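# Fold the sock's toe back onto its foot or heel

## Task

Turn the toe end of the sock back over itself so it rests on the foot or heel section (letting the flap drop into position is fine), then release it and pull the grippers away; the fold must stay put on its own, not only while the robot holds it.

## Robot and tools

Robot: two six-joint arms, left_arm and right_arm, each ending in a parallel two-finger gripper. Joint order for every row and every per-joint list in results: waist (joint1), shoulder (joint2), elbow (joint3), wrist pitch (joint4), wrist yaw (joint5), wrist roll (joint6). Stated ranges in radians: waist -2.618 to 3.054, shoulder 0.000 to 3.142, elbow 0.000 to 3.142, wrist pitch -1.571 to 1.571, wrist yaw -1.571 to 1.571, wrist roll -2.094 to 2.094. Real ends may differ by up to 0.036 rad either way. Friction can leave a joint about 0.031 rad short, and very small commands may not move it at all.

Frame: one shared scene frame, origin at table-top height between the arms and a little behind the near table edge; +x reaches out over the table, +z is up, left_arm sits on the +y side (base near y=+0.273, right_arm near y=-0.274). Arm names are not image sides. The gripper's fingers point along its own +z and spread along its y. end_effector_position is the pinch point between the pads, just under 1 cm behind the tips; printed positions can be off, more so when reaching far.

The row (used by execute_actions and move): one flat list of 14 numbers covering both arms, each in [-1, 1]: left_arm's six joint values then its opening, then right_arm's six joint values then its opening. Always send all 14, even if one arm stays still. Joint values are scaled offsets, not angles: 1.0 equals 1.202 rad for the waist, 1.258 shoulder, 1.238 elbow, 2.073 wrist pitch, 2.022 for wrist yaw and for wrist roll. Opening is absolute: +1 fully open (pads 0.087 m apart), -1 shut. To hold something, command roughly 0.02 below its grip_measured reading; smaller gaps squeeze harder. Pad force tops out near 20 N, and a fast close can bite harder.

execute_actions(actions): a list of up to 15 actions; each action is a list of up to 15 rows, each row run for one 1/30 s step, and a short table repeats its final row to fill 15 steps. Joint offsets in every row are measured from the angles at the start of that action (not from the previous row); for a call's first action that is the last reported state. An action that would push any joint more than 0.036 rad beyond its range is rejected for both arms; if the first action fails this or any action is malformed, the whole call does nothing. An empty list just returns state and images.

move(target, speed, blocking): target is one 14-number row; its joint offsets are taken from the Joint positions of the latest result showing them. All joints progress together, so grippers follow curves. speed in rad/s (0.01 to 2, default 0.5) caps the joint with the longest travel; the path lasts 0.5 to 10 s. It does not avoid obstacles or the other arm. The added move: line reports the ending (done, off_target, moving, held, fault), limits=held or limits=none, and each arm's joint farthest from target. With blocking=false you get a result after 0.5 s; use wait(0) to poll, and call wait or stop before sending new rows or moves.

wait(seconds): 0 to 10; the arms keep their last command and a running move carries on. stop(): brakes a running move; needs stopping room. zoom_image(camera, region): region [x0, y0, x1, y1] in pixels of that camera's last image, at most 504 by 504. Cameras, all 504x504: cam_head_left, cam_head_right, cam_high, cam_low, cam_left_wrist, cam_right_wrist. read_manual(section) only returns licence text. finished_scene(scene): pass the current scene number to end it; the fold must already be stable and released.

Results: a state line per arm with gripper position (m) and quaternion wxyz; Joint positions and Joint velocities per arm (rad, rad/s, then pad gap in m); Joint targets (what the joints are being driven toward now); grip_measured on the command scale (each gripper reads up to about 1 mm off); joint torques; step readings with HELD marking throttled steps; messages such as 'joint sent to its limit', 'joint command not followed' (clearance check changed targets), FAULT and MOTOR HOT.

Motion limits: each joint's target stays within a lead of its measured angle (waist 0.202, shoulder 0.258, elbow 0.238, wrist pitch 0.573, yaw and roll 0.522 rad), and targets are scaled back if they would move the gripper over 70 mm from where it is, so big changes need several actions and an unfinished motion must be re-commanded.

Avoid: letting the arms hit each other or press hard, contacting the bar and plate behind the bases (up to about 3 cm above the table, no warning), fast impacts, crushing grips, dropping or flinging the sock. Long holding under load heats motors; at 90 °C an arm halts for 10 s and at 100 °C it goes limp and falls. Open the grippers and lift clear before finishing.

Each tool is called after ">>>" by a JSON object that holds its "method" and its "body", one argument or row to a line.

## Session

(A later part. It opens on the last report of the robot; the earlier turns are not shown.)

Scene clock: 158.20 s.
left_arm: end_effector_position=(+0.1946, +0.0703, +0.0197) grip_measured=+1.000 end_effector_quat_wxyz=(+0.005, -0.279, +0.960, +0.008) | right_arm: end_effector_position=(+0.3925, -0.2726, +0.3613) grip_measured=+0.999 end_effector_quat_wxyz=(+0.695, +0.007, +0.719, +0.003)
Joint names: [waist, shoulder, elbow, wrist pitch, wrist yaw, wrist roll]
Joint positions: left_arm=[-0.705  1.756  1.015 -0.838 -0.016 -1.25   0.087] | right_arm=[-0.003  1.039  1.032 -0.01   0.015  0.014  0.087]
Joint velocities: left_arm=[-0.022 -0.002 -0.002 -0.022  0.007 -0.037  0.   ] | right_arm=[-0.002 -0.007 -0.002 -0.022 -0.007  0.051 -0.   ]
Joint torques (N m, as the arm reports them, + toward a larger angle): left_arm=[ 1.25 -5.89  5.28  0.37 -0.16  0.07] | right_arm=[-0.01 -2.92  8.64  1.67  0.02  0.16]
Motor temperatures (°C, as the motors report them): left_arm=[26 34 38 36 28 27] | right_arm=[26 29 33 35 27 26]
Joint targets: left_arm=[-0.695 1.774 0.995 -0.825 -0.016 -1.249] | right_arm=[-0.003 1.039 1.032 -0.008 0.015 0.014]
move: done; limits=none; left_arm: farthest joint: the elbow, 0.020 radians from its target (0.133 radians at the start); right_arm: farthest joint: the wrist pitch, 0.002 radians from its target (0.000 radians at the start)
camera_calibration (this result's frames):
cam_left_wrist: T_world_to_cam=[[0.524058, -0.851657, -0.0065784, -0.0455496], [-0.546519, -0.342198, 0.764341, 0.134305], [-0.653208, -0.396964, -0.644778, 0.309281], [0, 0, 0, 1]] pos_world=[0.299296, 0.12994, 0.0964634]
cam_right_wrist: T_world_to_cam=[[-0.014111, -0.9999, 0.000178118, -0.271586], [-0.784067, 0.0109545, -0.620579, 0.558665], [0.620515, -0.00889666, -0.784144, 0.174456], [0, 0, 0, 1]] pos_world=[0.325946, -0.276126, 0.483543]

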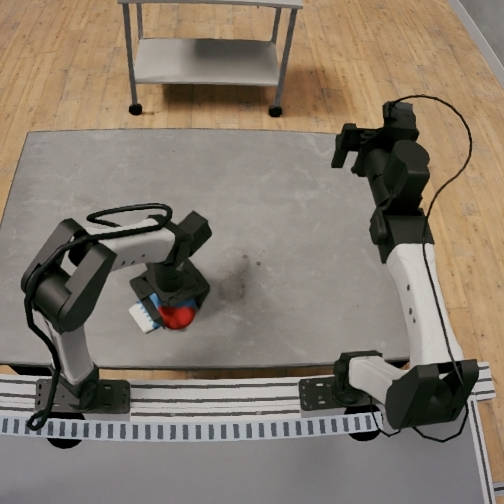

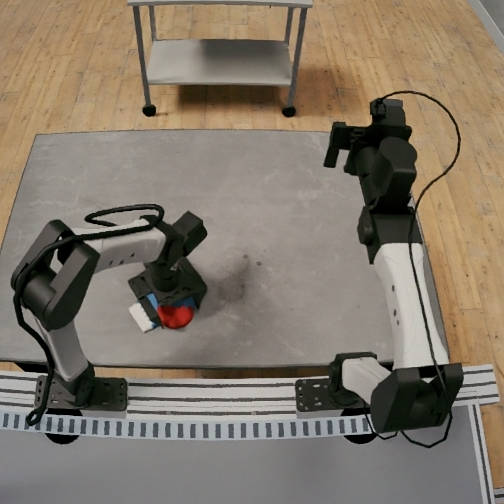

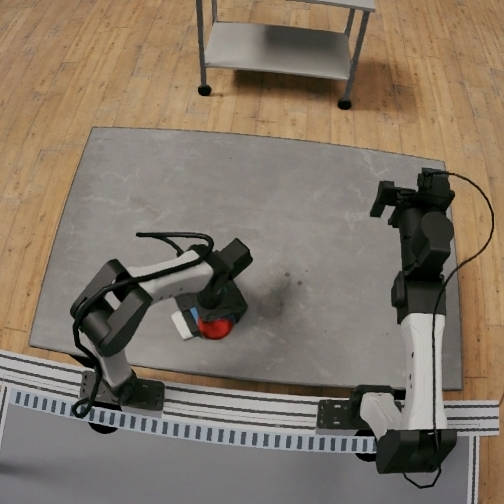

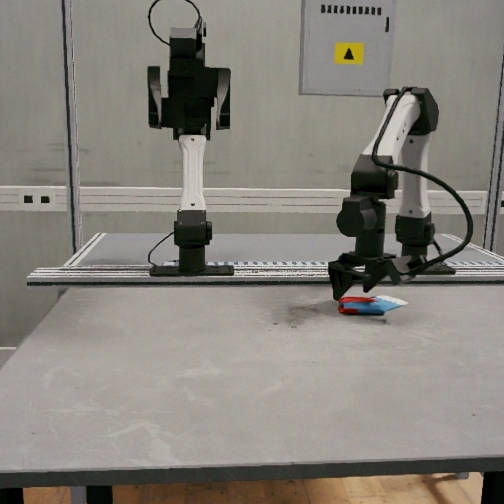

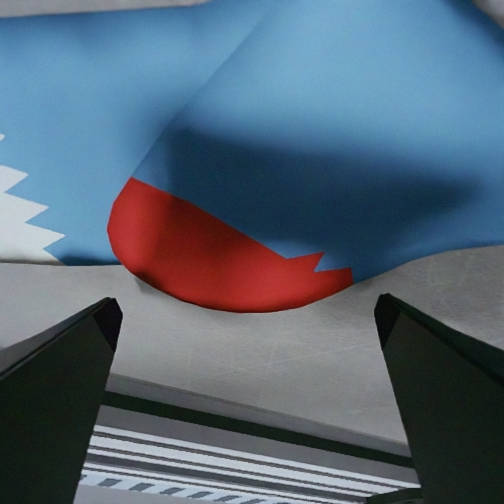

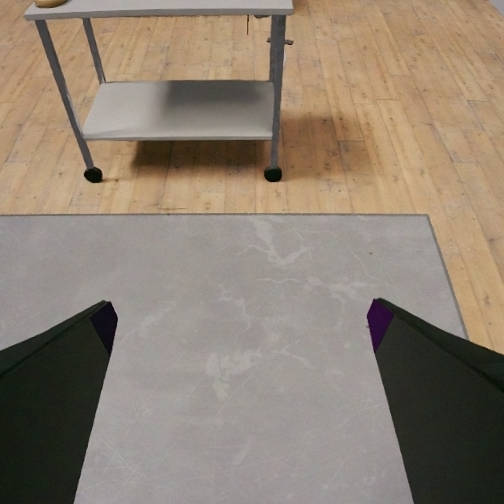

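>>> {"method": "execute_actions", "body": {
  "actions": [
    [[0.02,0.03,-0.015,0.012,0,0,1,0,0,0,0,0,0,1]],
    [[0,0.03,-0.015,0.012,0,0,1,0,0,0,0,0,0,1]],
    [[0,0.025,-0.015,0,0,0,0.8,0,0,0,0,0,0,1],[0,0.025,-0.015,0,0,0,0.7,0,0,0,0,0,0,1],[0,0.025,-0.015,0,0,0,0.6,0,0,0,0,0,0,1],[0,0.025,-0.015,0,0,0,0.5,0,0,0,0,0,0,1],[0,0.025,-0.015,0,0,0,0.4,0,0,0,0,0,0,1],[0,0.025,-0.015,0,0,0,0.3,0,0,0,0,0,0,1],[0,0.025,-0.015,0,0,0,0.2,0,0,0,0,0,0,1],[0,0.025,-0.015,0,0,0,0.1,0,0,0,0,0,0,1],[0,0.025,-0.015,0,0,0,0,0,0,0,0,0,0,1]]
  ]
}}

Scene clock: 168.47 s.
left_arm: end_effector_position=(+0.1991, +0.0712, +0.0108) grip_measured=+0.000 end_effector_quat_wxyz=(+0.001, -0.287, +0.958, +0.010) | right_arm: end_effector_position=(+0.3923, -0.2726, +0.3604) grip_measured=+0.999 end_effector_quat_wxyz=(+0.694, +0.007, +0.720, +0.003)
Joint names: [waist, shoulder, elbow, wrist pitch, wrist yaw, wrist roll]
Joint positions: left_arm=[-0.688  1.79   1.015 -0.813 -0.01  -1.25   0.044] | right_arm=[-0.003  1.039  1.032 -0.013  0.015  0.014  0.087]
Joint velocities: left_arm=[-0.012 -0.012 -0.007 -0.037 -0.037  0.007 -0.001] | right_arm=[-0.002  0.007  0.002 -0.051 -0.037 -0.037  0.001]
Joint torques (N m, as the arm reports them, + toward a larger angle): left_arm=[ 0.28 -5.21  5.09  0.17 -0.19  0.04] | right_arm=[-0.01 -2.92  8.64  1.67  0.02  0.16]
Motor temperatures (°C, as the motors report them): left_arm=[26 34 37 35 28 27] | right_arm=[26 29 33 35 27 26]
Joint targets: left_arm=[-0.688 1.818 0.997 -0.819 -0.015 -1.249] | right_arm=[-0.003 1.039 1.032 -0.012 0.015 0.014]
Step readings (joint positions; steps 1 to 15: 1st action; 16 to 30: 2nd action; 31 to 45: 3rd action):
0: left_arm=[-0.705 1.756 1.015 -0.838 -0.016 -1.250] | right_arm=[-0.003 1.039 1.032 -0.010 0.015 0.014]
1: left_arm=[-0.703 1.758 1.015 -0.836 -0.016 -1.250] | right_arm=[-0.003 1.039 1.032 -0.010 0.015 0.014]
2: left_arm=[-0.699 1.761 1.015 -0.833 -0.016 -1.250] | right_arm=[-0.003 1.039 1.032 -0.010 0.015 0.014]
4: left_arm=[-0.692 1.770 1.015 -0.830 -0.016 -1.250] | right_arm=[-0.003 1.039 1.032 -0.010 0.015 0.014]
8: left_arm=[-0.688 1.774 1.015 -0.828 -0.016 -1.250] | right_arm=[-0.003 1.039 1.032 -0.010 0.015 0.014]
15: left_arm=[-0.688 1.774 1.015 -0.826 -0.016 -1.250] | right_arm=[-0.003 1.039 1.032 -0.011 0.015 0.014]
16: left_arm=[-0.688 1.776 1.015 -0.825 -0.016 -1.250] | right_arm=[-0.003 1.039 1.032 -0.011 0.015 0.014]
17: left_arm=[-0.688 1.780 1.015 -0.822 -0.016 -1.250] | right_arm=[-0.003 1.039 1.032 -0.011 0.015 0.014]
19: left_arm=[-0.688 1.787 1.015 -0.819 -0.015 -1.250] | right_arm=[-0.003 1.039 1.032 -0.012 0.015 0.014]
23: left_arm=[-0.688 1.787 1.015 -0.819 -0.015 -1.250] | right_arm=[-0.003 1.039 1.032 -0.012 0.015 0.014]
30: left_arm=[-0.688 1.787 1.015 -0.819 -0.015 -1.250] | right_arm=[-0.003 1.039 1.032 -0.012 0.015 0.014]
31: left_arm=[-0.688 1.787 1.015 -0.817 -0.014 -1.250] | right_arm=[-0.003 1.039 1.032 -0.012 0.015 0.014]
32: left_arm=[-0.688 1.787 1.015 -0.814 -0.013 -1.250] | right_arm=[-0.003 1.039 1.032 -0.012 0.015 0.014]
34: left_arm=[-0.688 1.789 1.015 -0.812 -0.011 -1.250] | right_arm=[-0.003 1.039 1.032 -0.013 0.015 0.014]
38: left_arm=[-0.688 1.789 1.015 -0.813 -0.010 -1.250] | right_arm=[-0.003 1.039 1.032 -0.013 0.015 0.014]
45: Joint positions above
camera_calibration (this result's frames):
cam_left_wrist: T_world_to_cam=[[0.537606, -0.843097, -0.0129491, -0.0504758], [-0.532953, -0.351662, 0.769607, 0.141723], [-0.653407, -0.406844, -0.638387, 0.30747], [0, 0, 0, 1]] pos_world=[0.303571, 0.132375, 0.0865601]
cam_right_wrist: T_world_to_cam=[[-0.0141053, -0.9999, 0.000259203, -0.27162], [-0.786193, 0.0109304, -0.617884, 0.557858], [0.617819, -0.00891922, -0.786269, 0.175713], [0, 0, 0, 1]] pos_world=[0.326194, -0.276123, 0.48292]

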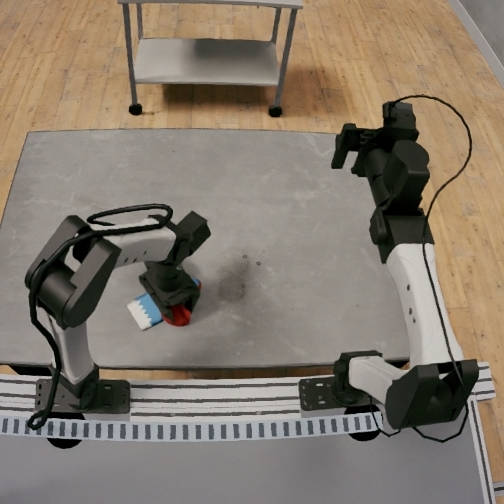

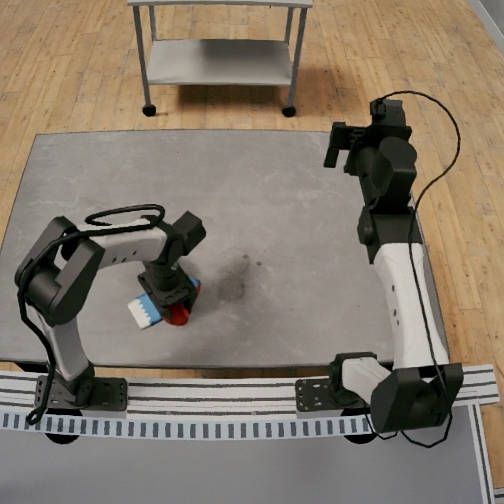

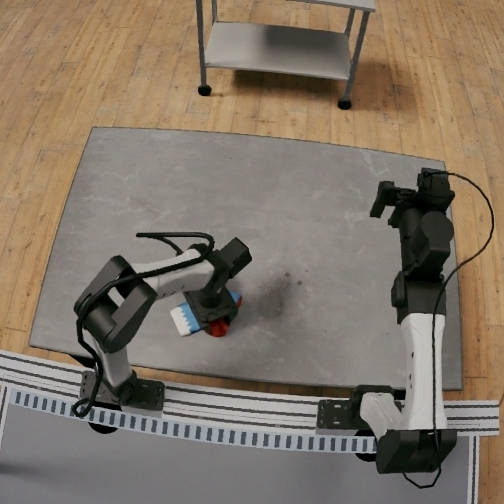

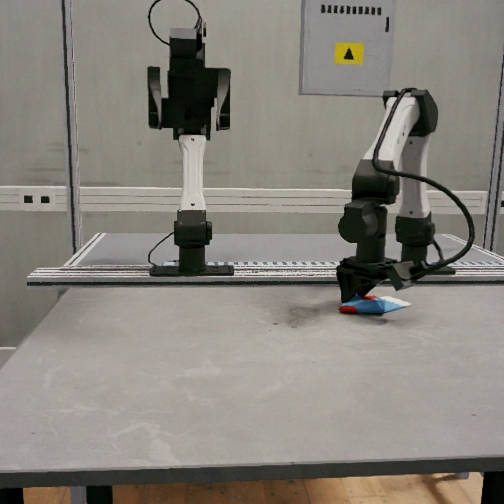

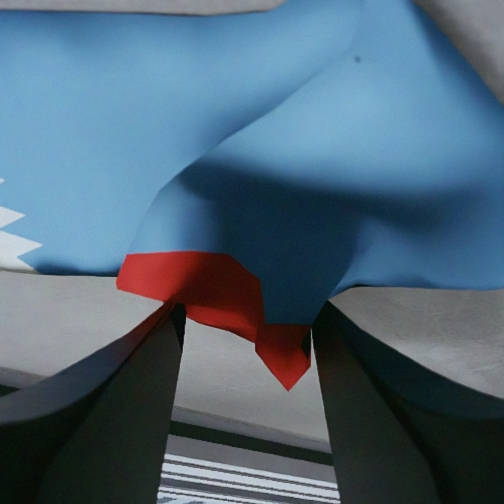

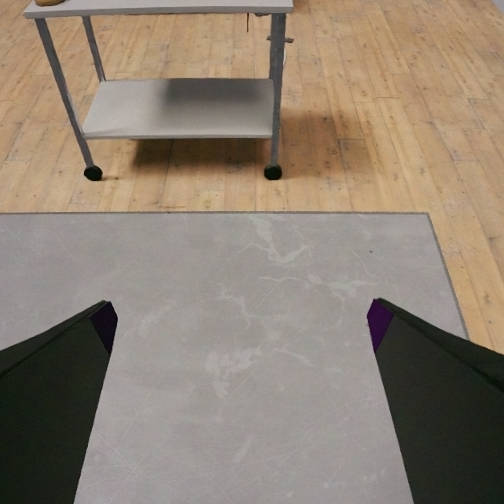

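>>> {"method": "execute_actions", "body": {
  "actions": [
    [[0,0.02,-0.01,0,0,0,-0.1,0,0,0,0,0,0,1],[0,0.02,-0.01,0,0,0,-0.2,0,0,0,0,0,0,1],[0,0.02,-0.01,0,0,0,-0.3,0,0,0,0,0,0,1],[0,0.02,-0.01,0,0,0,-0.4,0,0,0,0,0,0,1],[0,0.02,-0.01,0,0,0,-0.5,0,0,0,0,0,0,1],[0,0.02,-0.01,0,0,0,-0.6,0,0,0,0,0,0,1],[0,0.02,-0.01,0,0,0,-0.7,0,0,0,0,0,0,1],[0,0.02,-0.01,0,0,0,-0.8,0,0,0,0,0,0,1],[0,0.02,-0.01,0,0,0,-0.87,0,0,0,0,0,0,1],[0,0.02,-0.01,0,0,0,-0.94,0,0,0,0,0,0,1],[0,0.02,-0.01,0,0,0,-1,0,0,0,0,0,0,1]]
  ]
}}

>>> {"method": "move", "body": {
  "target": [0.02,-0.06,0.075,-0.06,0,0,-1,0,0,0,0,0,0,1],
  "speed": 0.2
}}

Scene clock: 180.00 s.
left_arm: end_effector_position=(+0.1951, +0.0735, +0.0113) grip_measured=-0.874 end_effector_quat_wxyz=(-0.006, -0.287, +0.958, +0.017) | right_arm: end_effector_position=(+0.3922, -0.2726, +0.3601) grip_measured=+0.999 end_effector_quat_wxyz=(+0.694, +0.007, +0.720, +0.003)
Joint names: [waist, shoulder, elbow, wrist pitch, wrist yaw, wrist roll]
Joint positions: left_arm=[-0.688  1.79   1.015 -0.831 -0.007 -1.25   0.006] | right_arm=[-0.003  1.039  1.032 -0.014  0.015  0.014  0.087]
Joint velocities: left_arm=[ 0.007  0.002  0.007 -0.037  0.022  0.007 -0.   ] | right_arm=[ 0.007 -0.002  0.007  0.051  0.037  0.037  0.001]
Joint torques (N m, as the arm reports them, + toward a larger angle): left_arm=[ 0.21 -5.62  5.72  0.38 -0.2   0.02] | right_arm=[ 0.   -2.91  8.64  1.67  0.02  0.16]
Motor temperatures (°C, as the motors report them): left_arm=[26 34 36 34 28 27] | right_arm=[26 29 34 35 27 26]
Joint targets: left_arm=[-0.688 1.815 1.003 -0.813 -0.010 -1.250] | right_arm=[-0.003 1.039 1.032 -0.013 0.015 0.014]
Step readings (joint positions):
0: left_arm=[-0.688 1.790 1.015 -0.813 -0.010 -1.250] | right_arm=[-0.003 1.039 1.032 -0.013 0.015 0.014]
1: left_arm=[-0.688 1.790 1.015 -0.813 -0.010 -1.250] | right_arm=[-0.003 1.039 1.032 -0.013 0.015 0.014]
2: left_arm=[-0.688 1.790 1.015 -0.814 -0.010 -1.250] | right_arm=[-0.003 1.039 1.032 -0.013 0.015 0.014]
4: left_arm=[-0.688 1.790 1.015 -0.819 -0.010 -1.250] | right_arm=[-0.003 1.039 1.032 -0.014 0.015 0.014]
8: left_arm=[-0.688 1.790 1.015 -0.826 -0.008 -1.250] | right_arm=[-0.003 1.039 1.032 -0.014 0.015 0.014]
15: Joint positions above
camera_calibration (this result's frames):
cam_left_wrist: T_world_to_cam=[[0.537371, -0.842848, -0.0289871, -0.0461714], [-0.519977, -0.358189, 0.775451, 0.1379], [-0.66397, -0.401632, -0.630742, 0.307705], [0, 0, 0, 1]] pos_world=[0.300822, 0.134063, 0.0858095]
cam_right_wrist: T_world_to_cam=[[-0.0141033, -0.999901, 0.000286227, -0.271631], [-0.7869, 0.0109224, -0.616984, 0.557588], [0.616919, -0.00892676, -0.786976, 0.176131], [0, 0, 0, 1]] pos_world=[0.326276, -0.276122, 0.482712]

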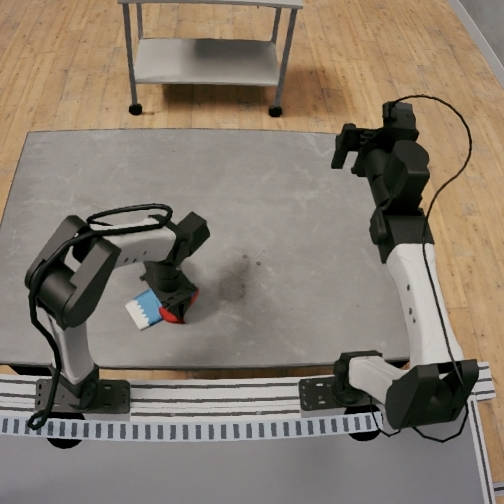

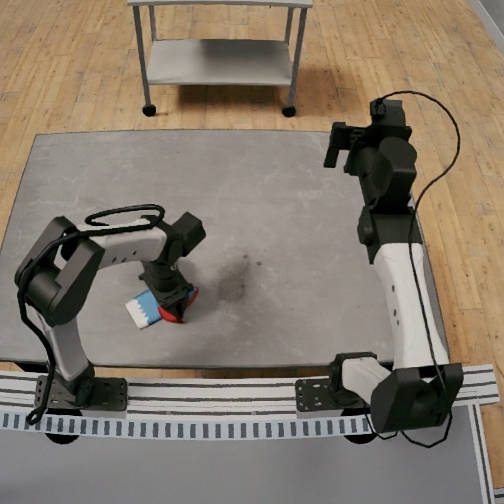

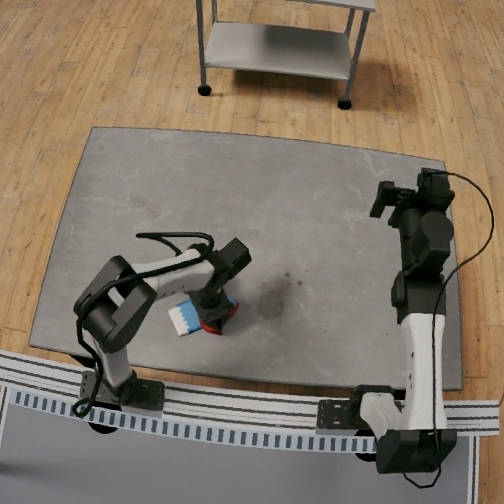

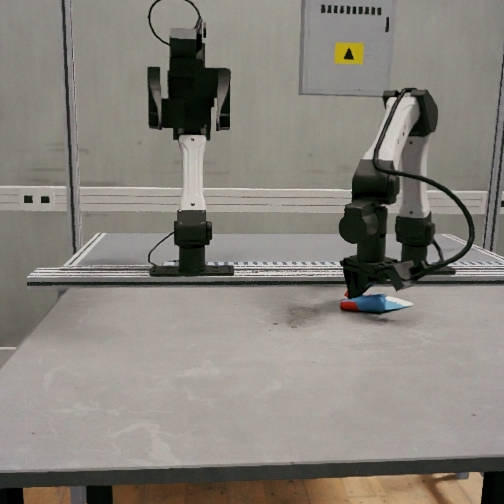

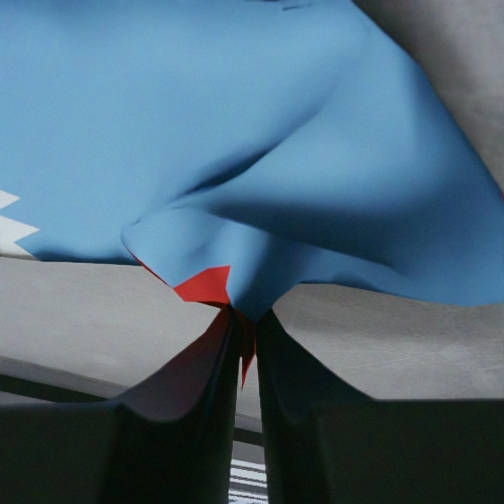

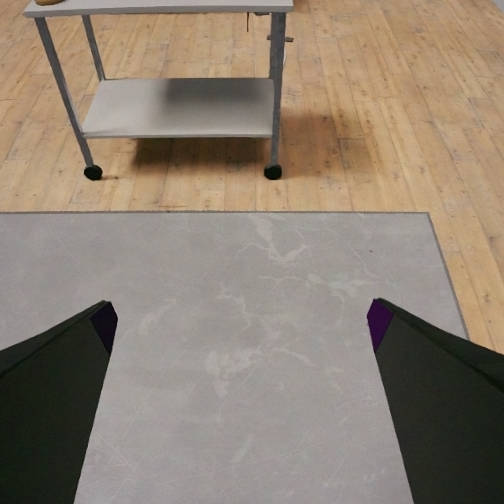

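Scene clock: 181.23 s.
left_arm: end_effector_position=(+0.2057, +0.0701, +0.0477) grip_measured=-0.885 end_effector_quat_wxyz=(+0.006, -0.294, +0.956, -0.001) | right_arm: end_effector_position=(+0.3921, -0.2726, +0.3597) grip_measured=+0.999 end_effector_quat_wxyz=(+0.693, +0.007, +0.721, +0.003)
Joint names: [waist, shoulder, elbow, wrist pitch, wrist yaw, wrist roll]
Joint positions: left_arm=[-0.674  1.722  1.097 -0.938 -0.006 -1.25   0.005] | right_arm=[-0.003  1.039  1.032 -0.016  0.015  0.014  0.087]
Joint velocities: left_arm=[ 0.007 -0.002  0.002 -0.037 -0.066 -0.007 -0.002] | right_arm=[ 0.002 -0.022 -0.017  0.051 -0.022 -0.007 -0.001]
Joint torques (N m, as the arm reports them, + toward a larger angle): left_arm=[ 1.15 -7.97  8.48  0.09 -0.18  0.03] | right_arm=[-0.01 -2.92  8.64  1.67  0.02  0.16]
Motor temperatures (°C, as the motors report them): left_arm=[26 34 36 34 28 27] | right_arm=[26 29 34 35 27 26]
Joint targets: left_arm=[-0.665 1.714 1.108 -0.956 -0.006 -1.250] | right_arm=[-0.003 1.039 1.032 -0.014 0.015 0.014]
move: done; limits=none; left_arm: farthest joint: the wrist pitch, 0.018 radians from its target (0.124 radians at the start); right_arm: farthest joint: the wrist pitch, 0.002 radians from its target (0.000 radians at the start)
camera_calibration (this result's frames):
cam_left_wrist: T_world_to_cam=[[0.549746, -0.835247, 0.0118817, -0.0586325], [-0.54099, -0.345161, 0.766938, 0.117807], [-0.636482, -0.428049, -0.641611, 0.333065], [0, 0, 0, 1]] pos_world=[0.307955, 0.134258, 0.124044]
cam_right_wrist: T_world_to_cam=[[-0.0141007, -0.999901, 0.000322255, -0.271646], [-0.787841, 0.0109117, -0.615783, 0.557227], [0.615718, -0.00893682, -0.787916, 0.176689], [0, 0, 0, 1]] pos_world=[0.326385, -0.276121, 0.482434]

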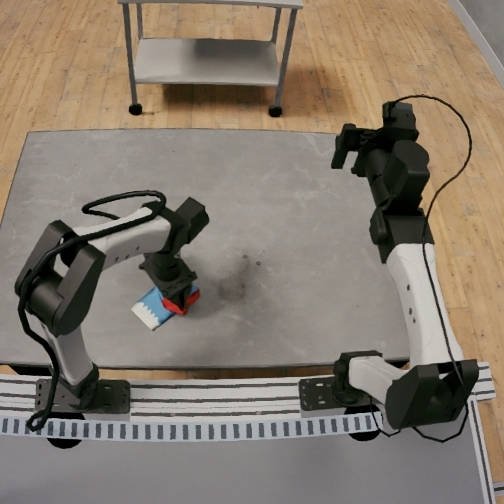

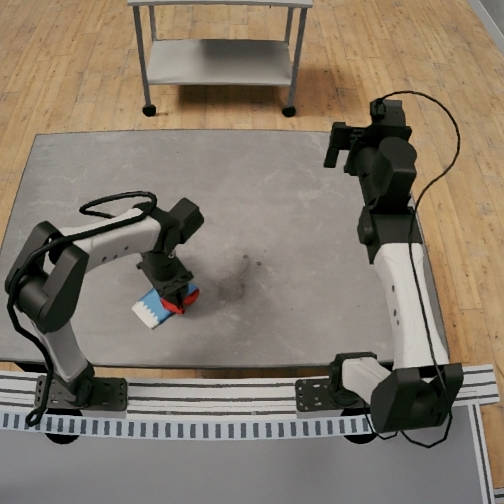

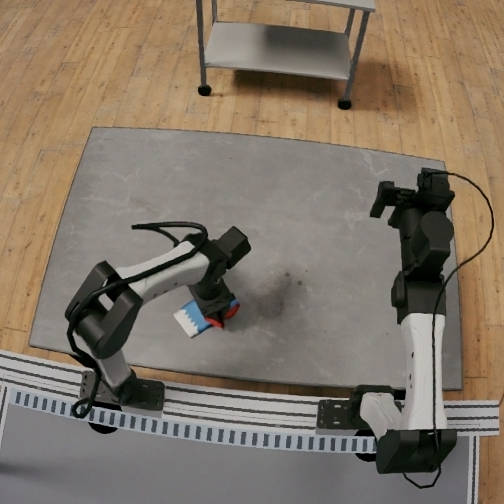

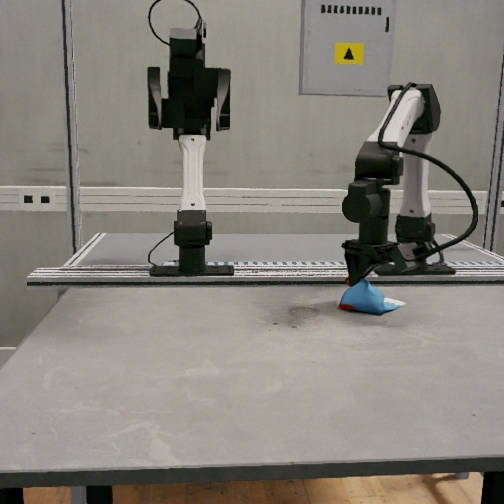

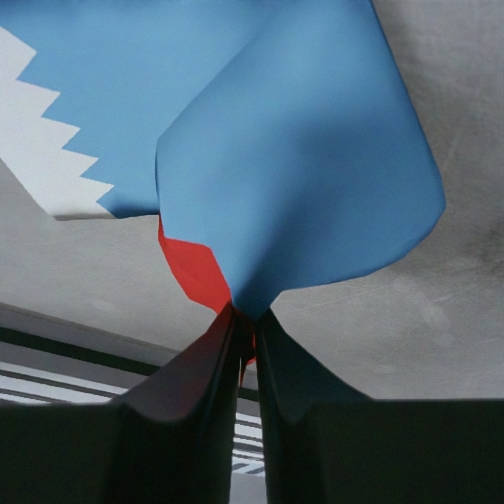

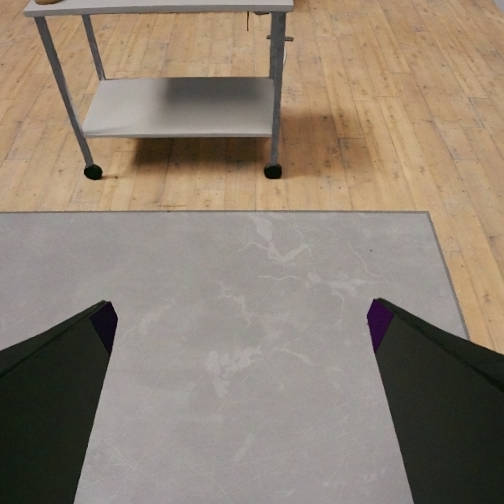

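>>> {"method": "move", "body": {
  "target": [0.1,0.222,0.295,-0.055,0,0.055,-1,0,0,0,0,0,0,1],
  "speed": 0.3
}}

>>> {"method": "zoom_image", "body": {
  "camera": "cam_head_right",
  "region": [110,230,240,350]
}}

Scene clock: 193.17 s.
left_arm: end_effector_position=(+0.2866, +0.0599, +0.0515) grip_measured=-0.885 end_effector_quat_wxyz=(+0.005, -0.298, +0.955, +0.000) | right_arm: end_effector_position=(+0.3921, -0.2726, +0.3595) grip_measured=+0.999 end_effector_quat_wxyz=(+0.693, +0.007, +0.721, +0.003)
Joint names: [waist, shoulder, elbow, wrist pitch, wrist yaw, wrist roll]
Joint positions: left_arm=[-0.562  1.979  1.449 -1.034 -0.006 -1.146  0.005] | right_arm=[-0.003  1.039  1.032 -0.017  0.015  0.014  0.087]
Joint velocities: left_arm=[ 0.002  0.017 -0.007 -0.066  0.051 -0.007 -0.   ] | right_arm=[-0.027 -0.007 -0.022 -0.007  0.051 -0.007  0.   ]
Joint torques (N m, as the arm reports them, + toward a larger angle): left_arm=[ 1.31 -8.13  9.01  0.16 -0.09  0.07] | right_arm=[ 0.   -2.92  8.64  1.67  0.02  0.16]
Motor temperatures (°C, as the motors report them): left_arm=[26 36 37 33 28 27] | right_arm=[26 29 34 35 27 26]
Joint targets: left_arm=[-0.554 2.001 1.462 -1.052 -0.006 -1.139] | right_arm=[-0.003 1.039 1.032 -0.016 0.015 0.014]
move: off_target (left_arm); limits=none; left_arm: farthest joint: the shoulder, 0.022 radians from its target (0.280 radians at the start); right_arm: farthest joint: the wrist pitch, 0.001 radians from its target (0.000 radians at the start)
camera_calibration (this result's frames):
cam_left_wrist: T_world_to_cam=[[0.556763, -0.83062, 0.0092609, -0.113872], [-0.536793, -0.351258, 0.767119, 0.154247], [-0.633931, -0.432074, -0.641438, 0.382129], [0, 0, 0, 1]] pos_world=[0.388441, 0.124705, 0.127841]
cam_right_wrist: T_world_to_cam=[[-0.0140986, -0.999901, 0.000349274, -0.271658], [-0.788545, 0.0109037, -0.614881, 0.556956], [0.614816, -0.00894438, -0.78862, 0.177106], [0, 0, 0, 1]] pos_world=[0.326467, -0.27612, 0.482226]

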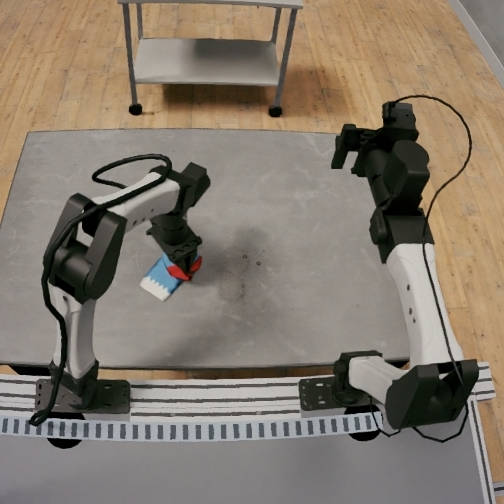

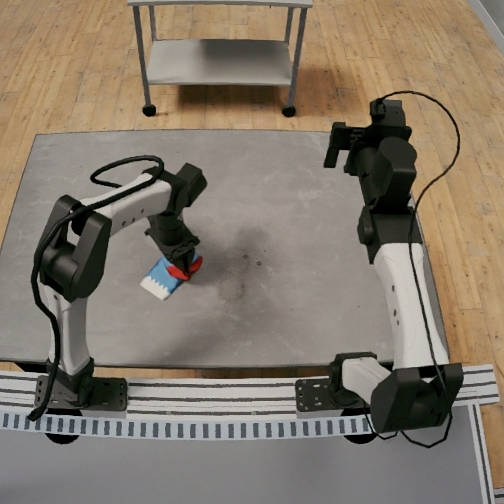

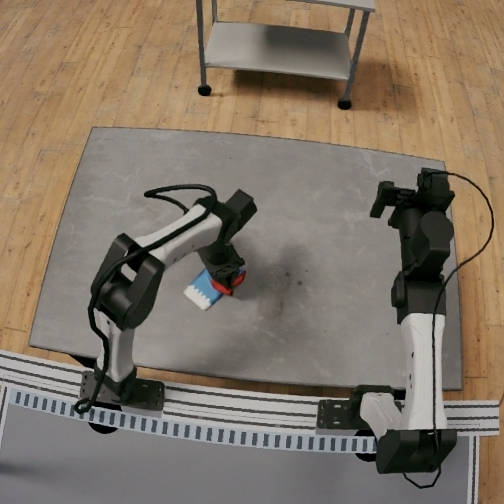

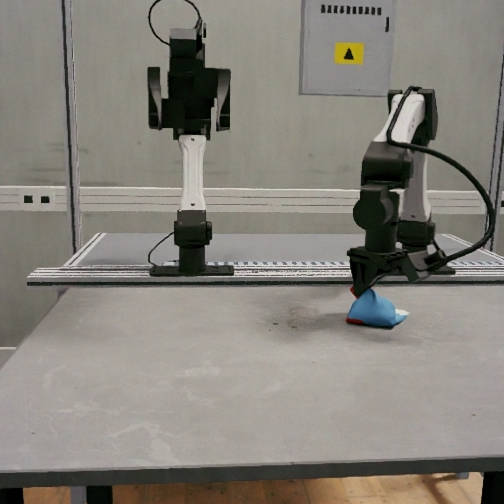

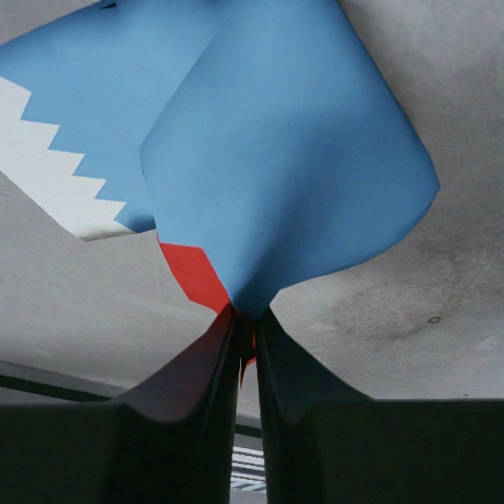

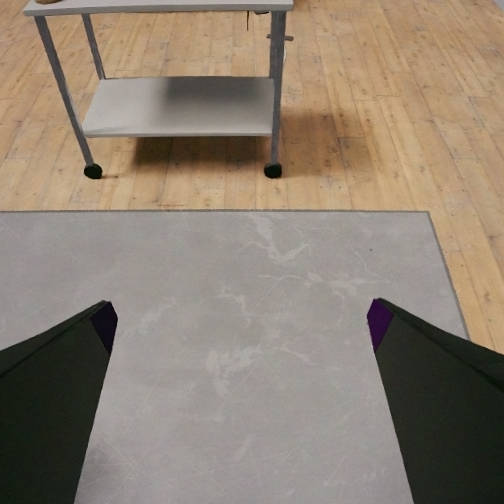

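Region (110, 230, 240, 350) of cam_head_right's 504x504 image, scaled by 3.877, with more detail than that image has; it fills the top 465 rows of this view, and the rest is white.

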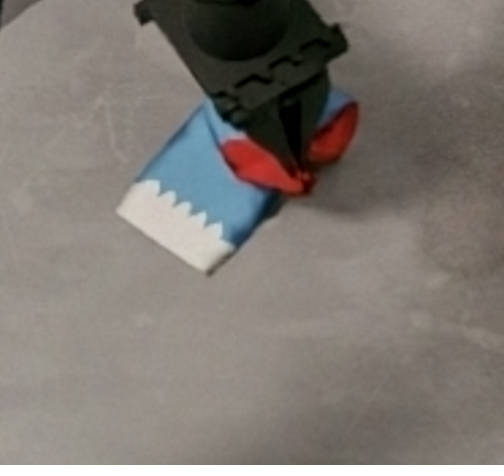

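The grip caught the heel layer too. I'll lower, release, and look again.

>>> {"method": "move", "body": {
  "target": [0,0.06,0,0.03,0,0,-1,0,0,0,0,0,0,1],
  "speed": 0.2
}}

>>> {"method": "move", "body": {
  "target": [0,-0.08,0,-0.04,0,0,1,0,0,0,0,0,0,1],
  "speed": 0.15
}}

>>> {"method": "zoom_image", "body": {
  "camera": "cam_head_right",
  "region": [110,230,240,350]
}}

Scene clock: 202.80 s.
left_arm: end_effector_position=(+0.2923, +0.0565, +0.0319) grip_measured=-0.885 end_effector_quat_wxyz=(+0.002, -0.297, +0.955, +0.004) | right_arm: end_effector_position=(+0.3920, -0.2726, +0.3592) grip_measured=+0.999 end_effector_quat_wxyz=(+0.692, +0.007, +0.721, +0.003)
Joint names: [waist, shoulder, elbow, wrist pitch, wrist yaw, wrist roll]
Joint positions: left_arm=[-0.562  2.036  1.449 -0.987 -0.006 -1.146  0.005] | right_arm=[-0.003  1.039  1.032 -0.018  0.015  0.014  0.087]
Joint velocities: left_arm=[ 0.002 -0.007 -0.012 -0.007 -0.037  0.007  0.   ] | right_arm=[-0.002 -0.002  0.007 -0.066 -0.022 -0.037  0.   ]
Joint torques (N m, as the arm reports them, + toward a larger angle): left_arm=[ 0.3  -8.77  7.41  0.39 -0.11  0.  ] | right_arm=[-0.01 -2.92  8.64  1.67  0.02  0.16]
Motor temperatures (°C, as the motors report them): left_arm=[26 37 38 33 28 27] | right_arm=[26 29 34 36 27 26]
Joint targets: left_arm=[-0.562 2.055 1.448 -0.972 -0.006 -1.146] | right_arm=[-0.003 1.039 1.032 -0.017 0.015 0.014]
move: done; limits=none; left_arm: farthest joint: the shoulder, 0.019 radians from its target (0.075 radians at the start); right_arm: farthest joint: the wrist pitch, 0.001 radians from its target (0.000 radians at the start)
camera_calibration (this result's frames):
cam_left_wrist: T_world_to_cam=[[0.556504, -0.830845, 0.000623769, -0.119335], [-0.53064, -0.354847, 0.769744, 0.169534], [-0.639316, -0.428696, -0.638353, 0.372971], [0, 0, 0, 1]] pos_world=[0.394818, 0.120901, 0.107664]
cam_right_wrist: T_world_to_cam=[[-0.0140965, -0.999901, 0.00037629, -0.271669], [-0.789248, 0.0108957, -0.613978, 0.556684], [0.613913, -0.00895195, -0.789323, 0.177524], [0, 0, 0, 1]] pos_world=[0.326548, -0.276119, 0.482018]

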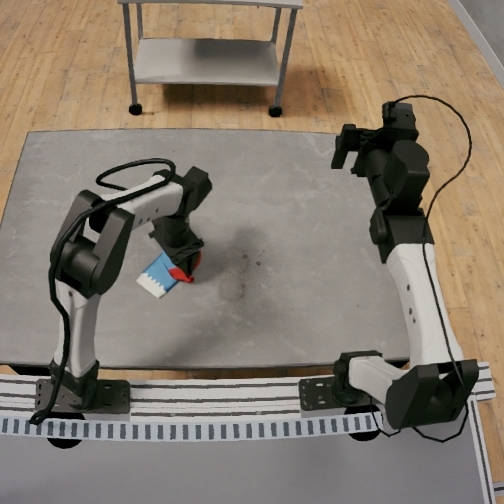

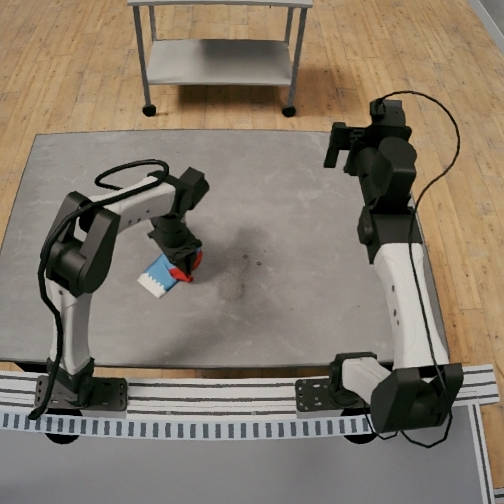

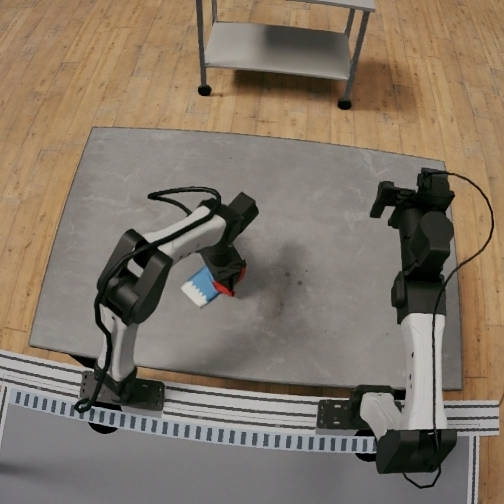

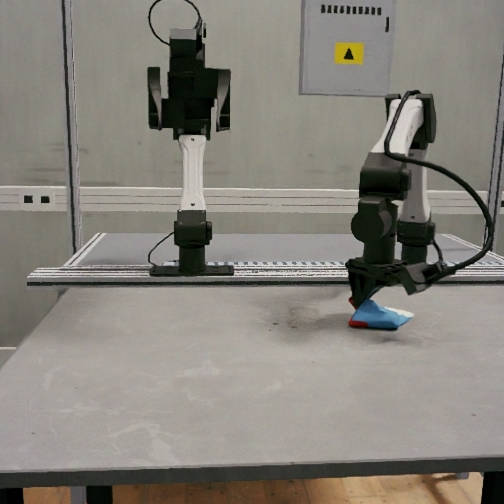

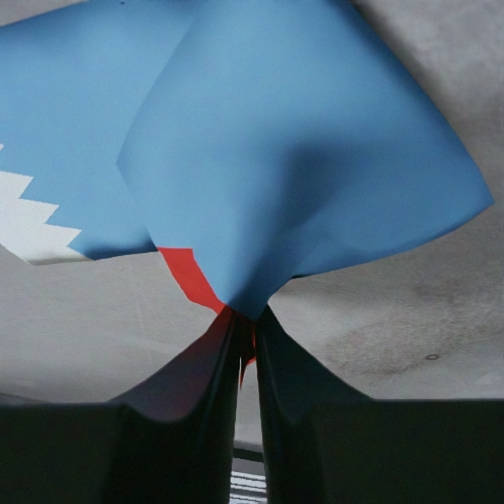

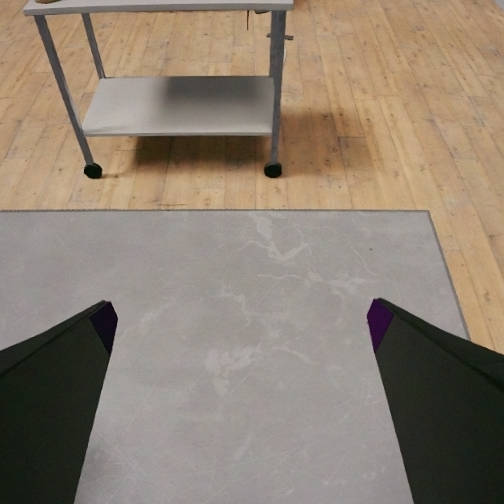

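Scene clock: 204.00 s.
left_arm: end_effector_position=(+0.2852, +0.0607, +0.0646) grip_measured=+1.000 end_effector_quat_wxyz=(+0.012, -0.297, +0.955, -0.008) | right_arm: end_effector_position=(+0.3920, -0.2726, +0.3588) grip_measured=+0.999 end_effector_quat_wxyz=(+0.692, +0.007, +0.722, +0.003)
Joint names: [waist, shoulder, elbow, wrist pitch, wrist yaw, wrist roll]
Joint positions: left_arm=[-0.562  1.94   1.449 -1.052 -0.006 -1.146  0.087] | right_arm=[-0.003  1.039  1.032 -0.02   0.015  0.014  0.087]
Joint velocities: left_arm=[-0.007  0.012 -0.002 -0.051 -0.051  0.022  0.   ] | right_arm=[-0.032  0.007  0.012  0.022 -0.022  0.022 -0.   ]
Joint torques (N m, as the arm reports them, + toward a larger angle): left_arm=[  0.18 -10.08   7.79   0.24  -0.17   0.05] | right_arm=[-0.01 -2.92  8.64  1.67  0.02  0.17]
Motor temperatures (°C, as the motors report them): left_arm=[26 38 38 33 28 27] | right_arm=[26 29 34 36 27 26]
Joint targets: left_arm=[-0.562 1.935 1.449 -1.069 -0.006 -1.146] | right_arm=[-0.003 1.039 1.032 -0.018 0.015 0.014]
move: done; limits=none; left_arm: farthest joint: the wrist pitch, 0.018 radians from its target (0.083 radians at the start); right_arm: farthest joint: the wrist pitch, 0.002 radians from its target (0.000 radians at the start)
camera_calibration (this result's frames):
cam_left_wrist: T_world_to_cam=[[0.556071, -0.830655, 0.0282453, -0.11353], [-0.550678, -0.342764, 0.761096, 0.147573], [-0.622526, -0.438778, -0.648024, 0.387552], [0, 0, 0, 1]] pos_world=[0.385658, 0.126328, 0.142033]
cam_right_wrist: T_world_to_cam=[[-0.0140937, -0.999901, 0.000412307, -0.271684], [-0.790184, 0.0108851, -0.612773, 0.556321], [0.612708, -0.00896206, -0.790259, 0.17808], [0, 0, 0, 1]] pos_world=[0.326656, -0.276117, 0.48174]

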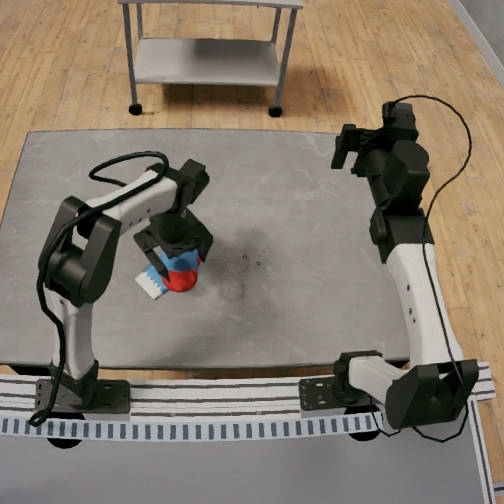

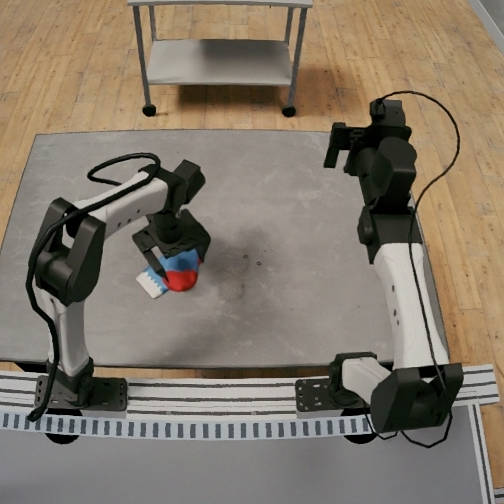

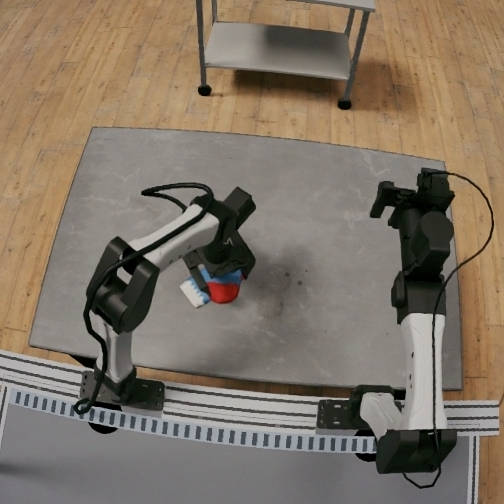

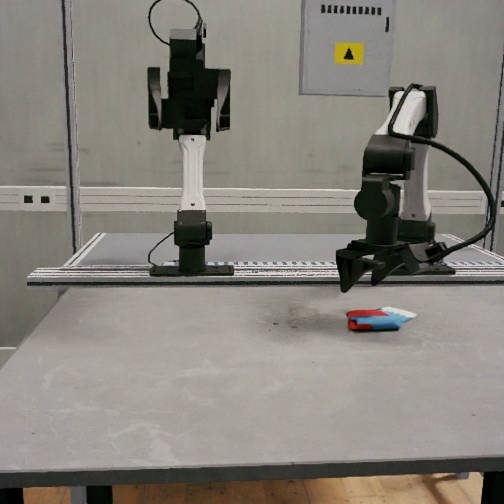

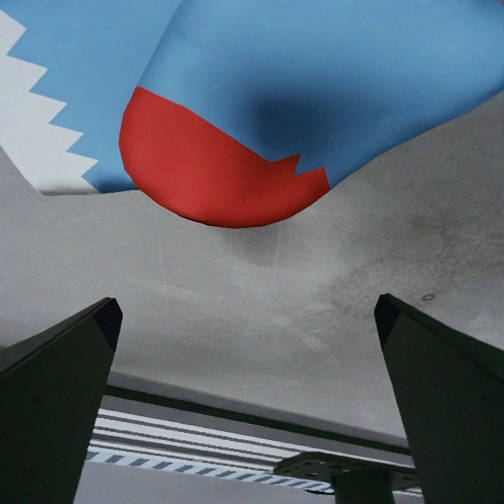

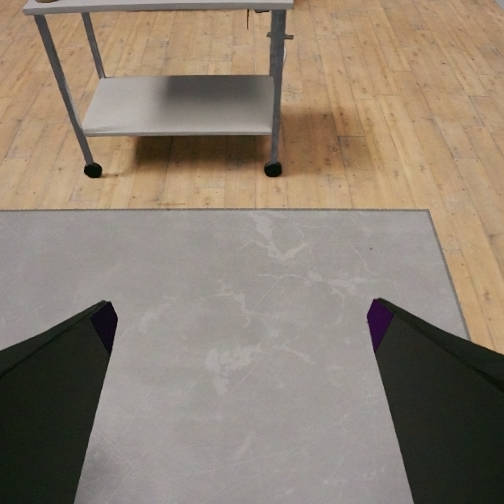

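Region (110, 230, 240, 350) of cam_head_right's 504x504 image, scaled by 3.877, with more detail than that image has; it fills the top 465 rows of this view, and the rest is white.

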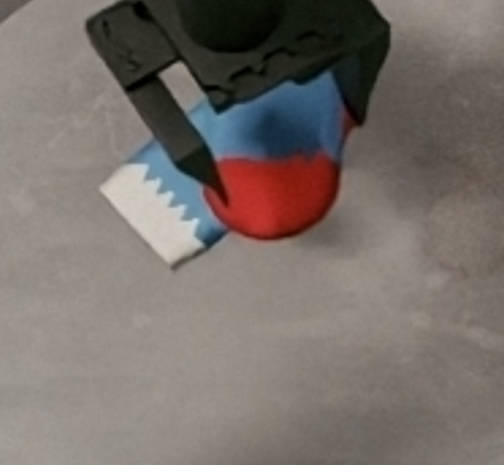

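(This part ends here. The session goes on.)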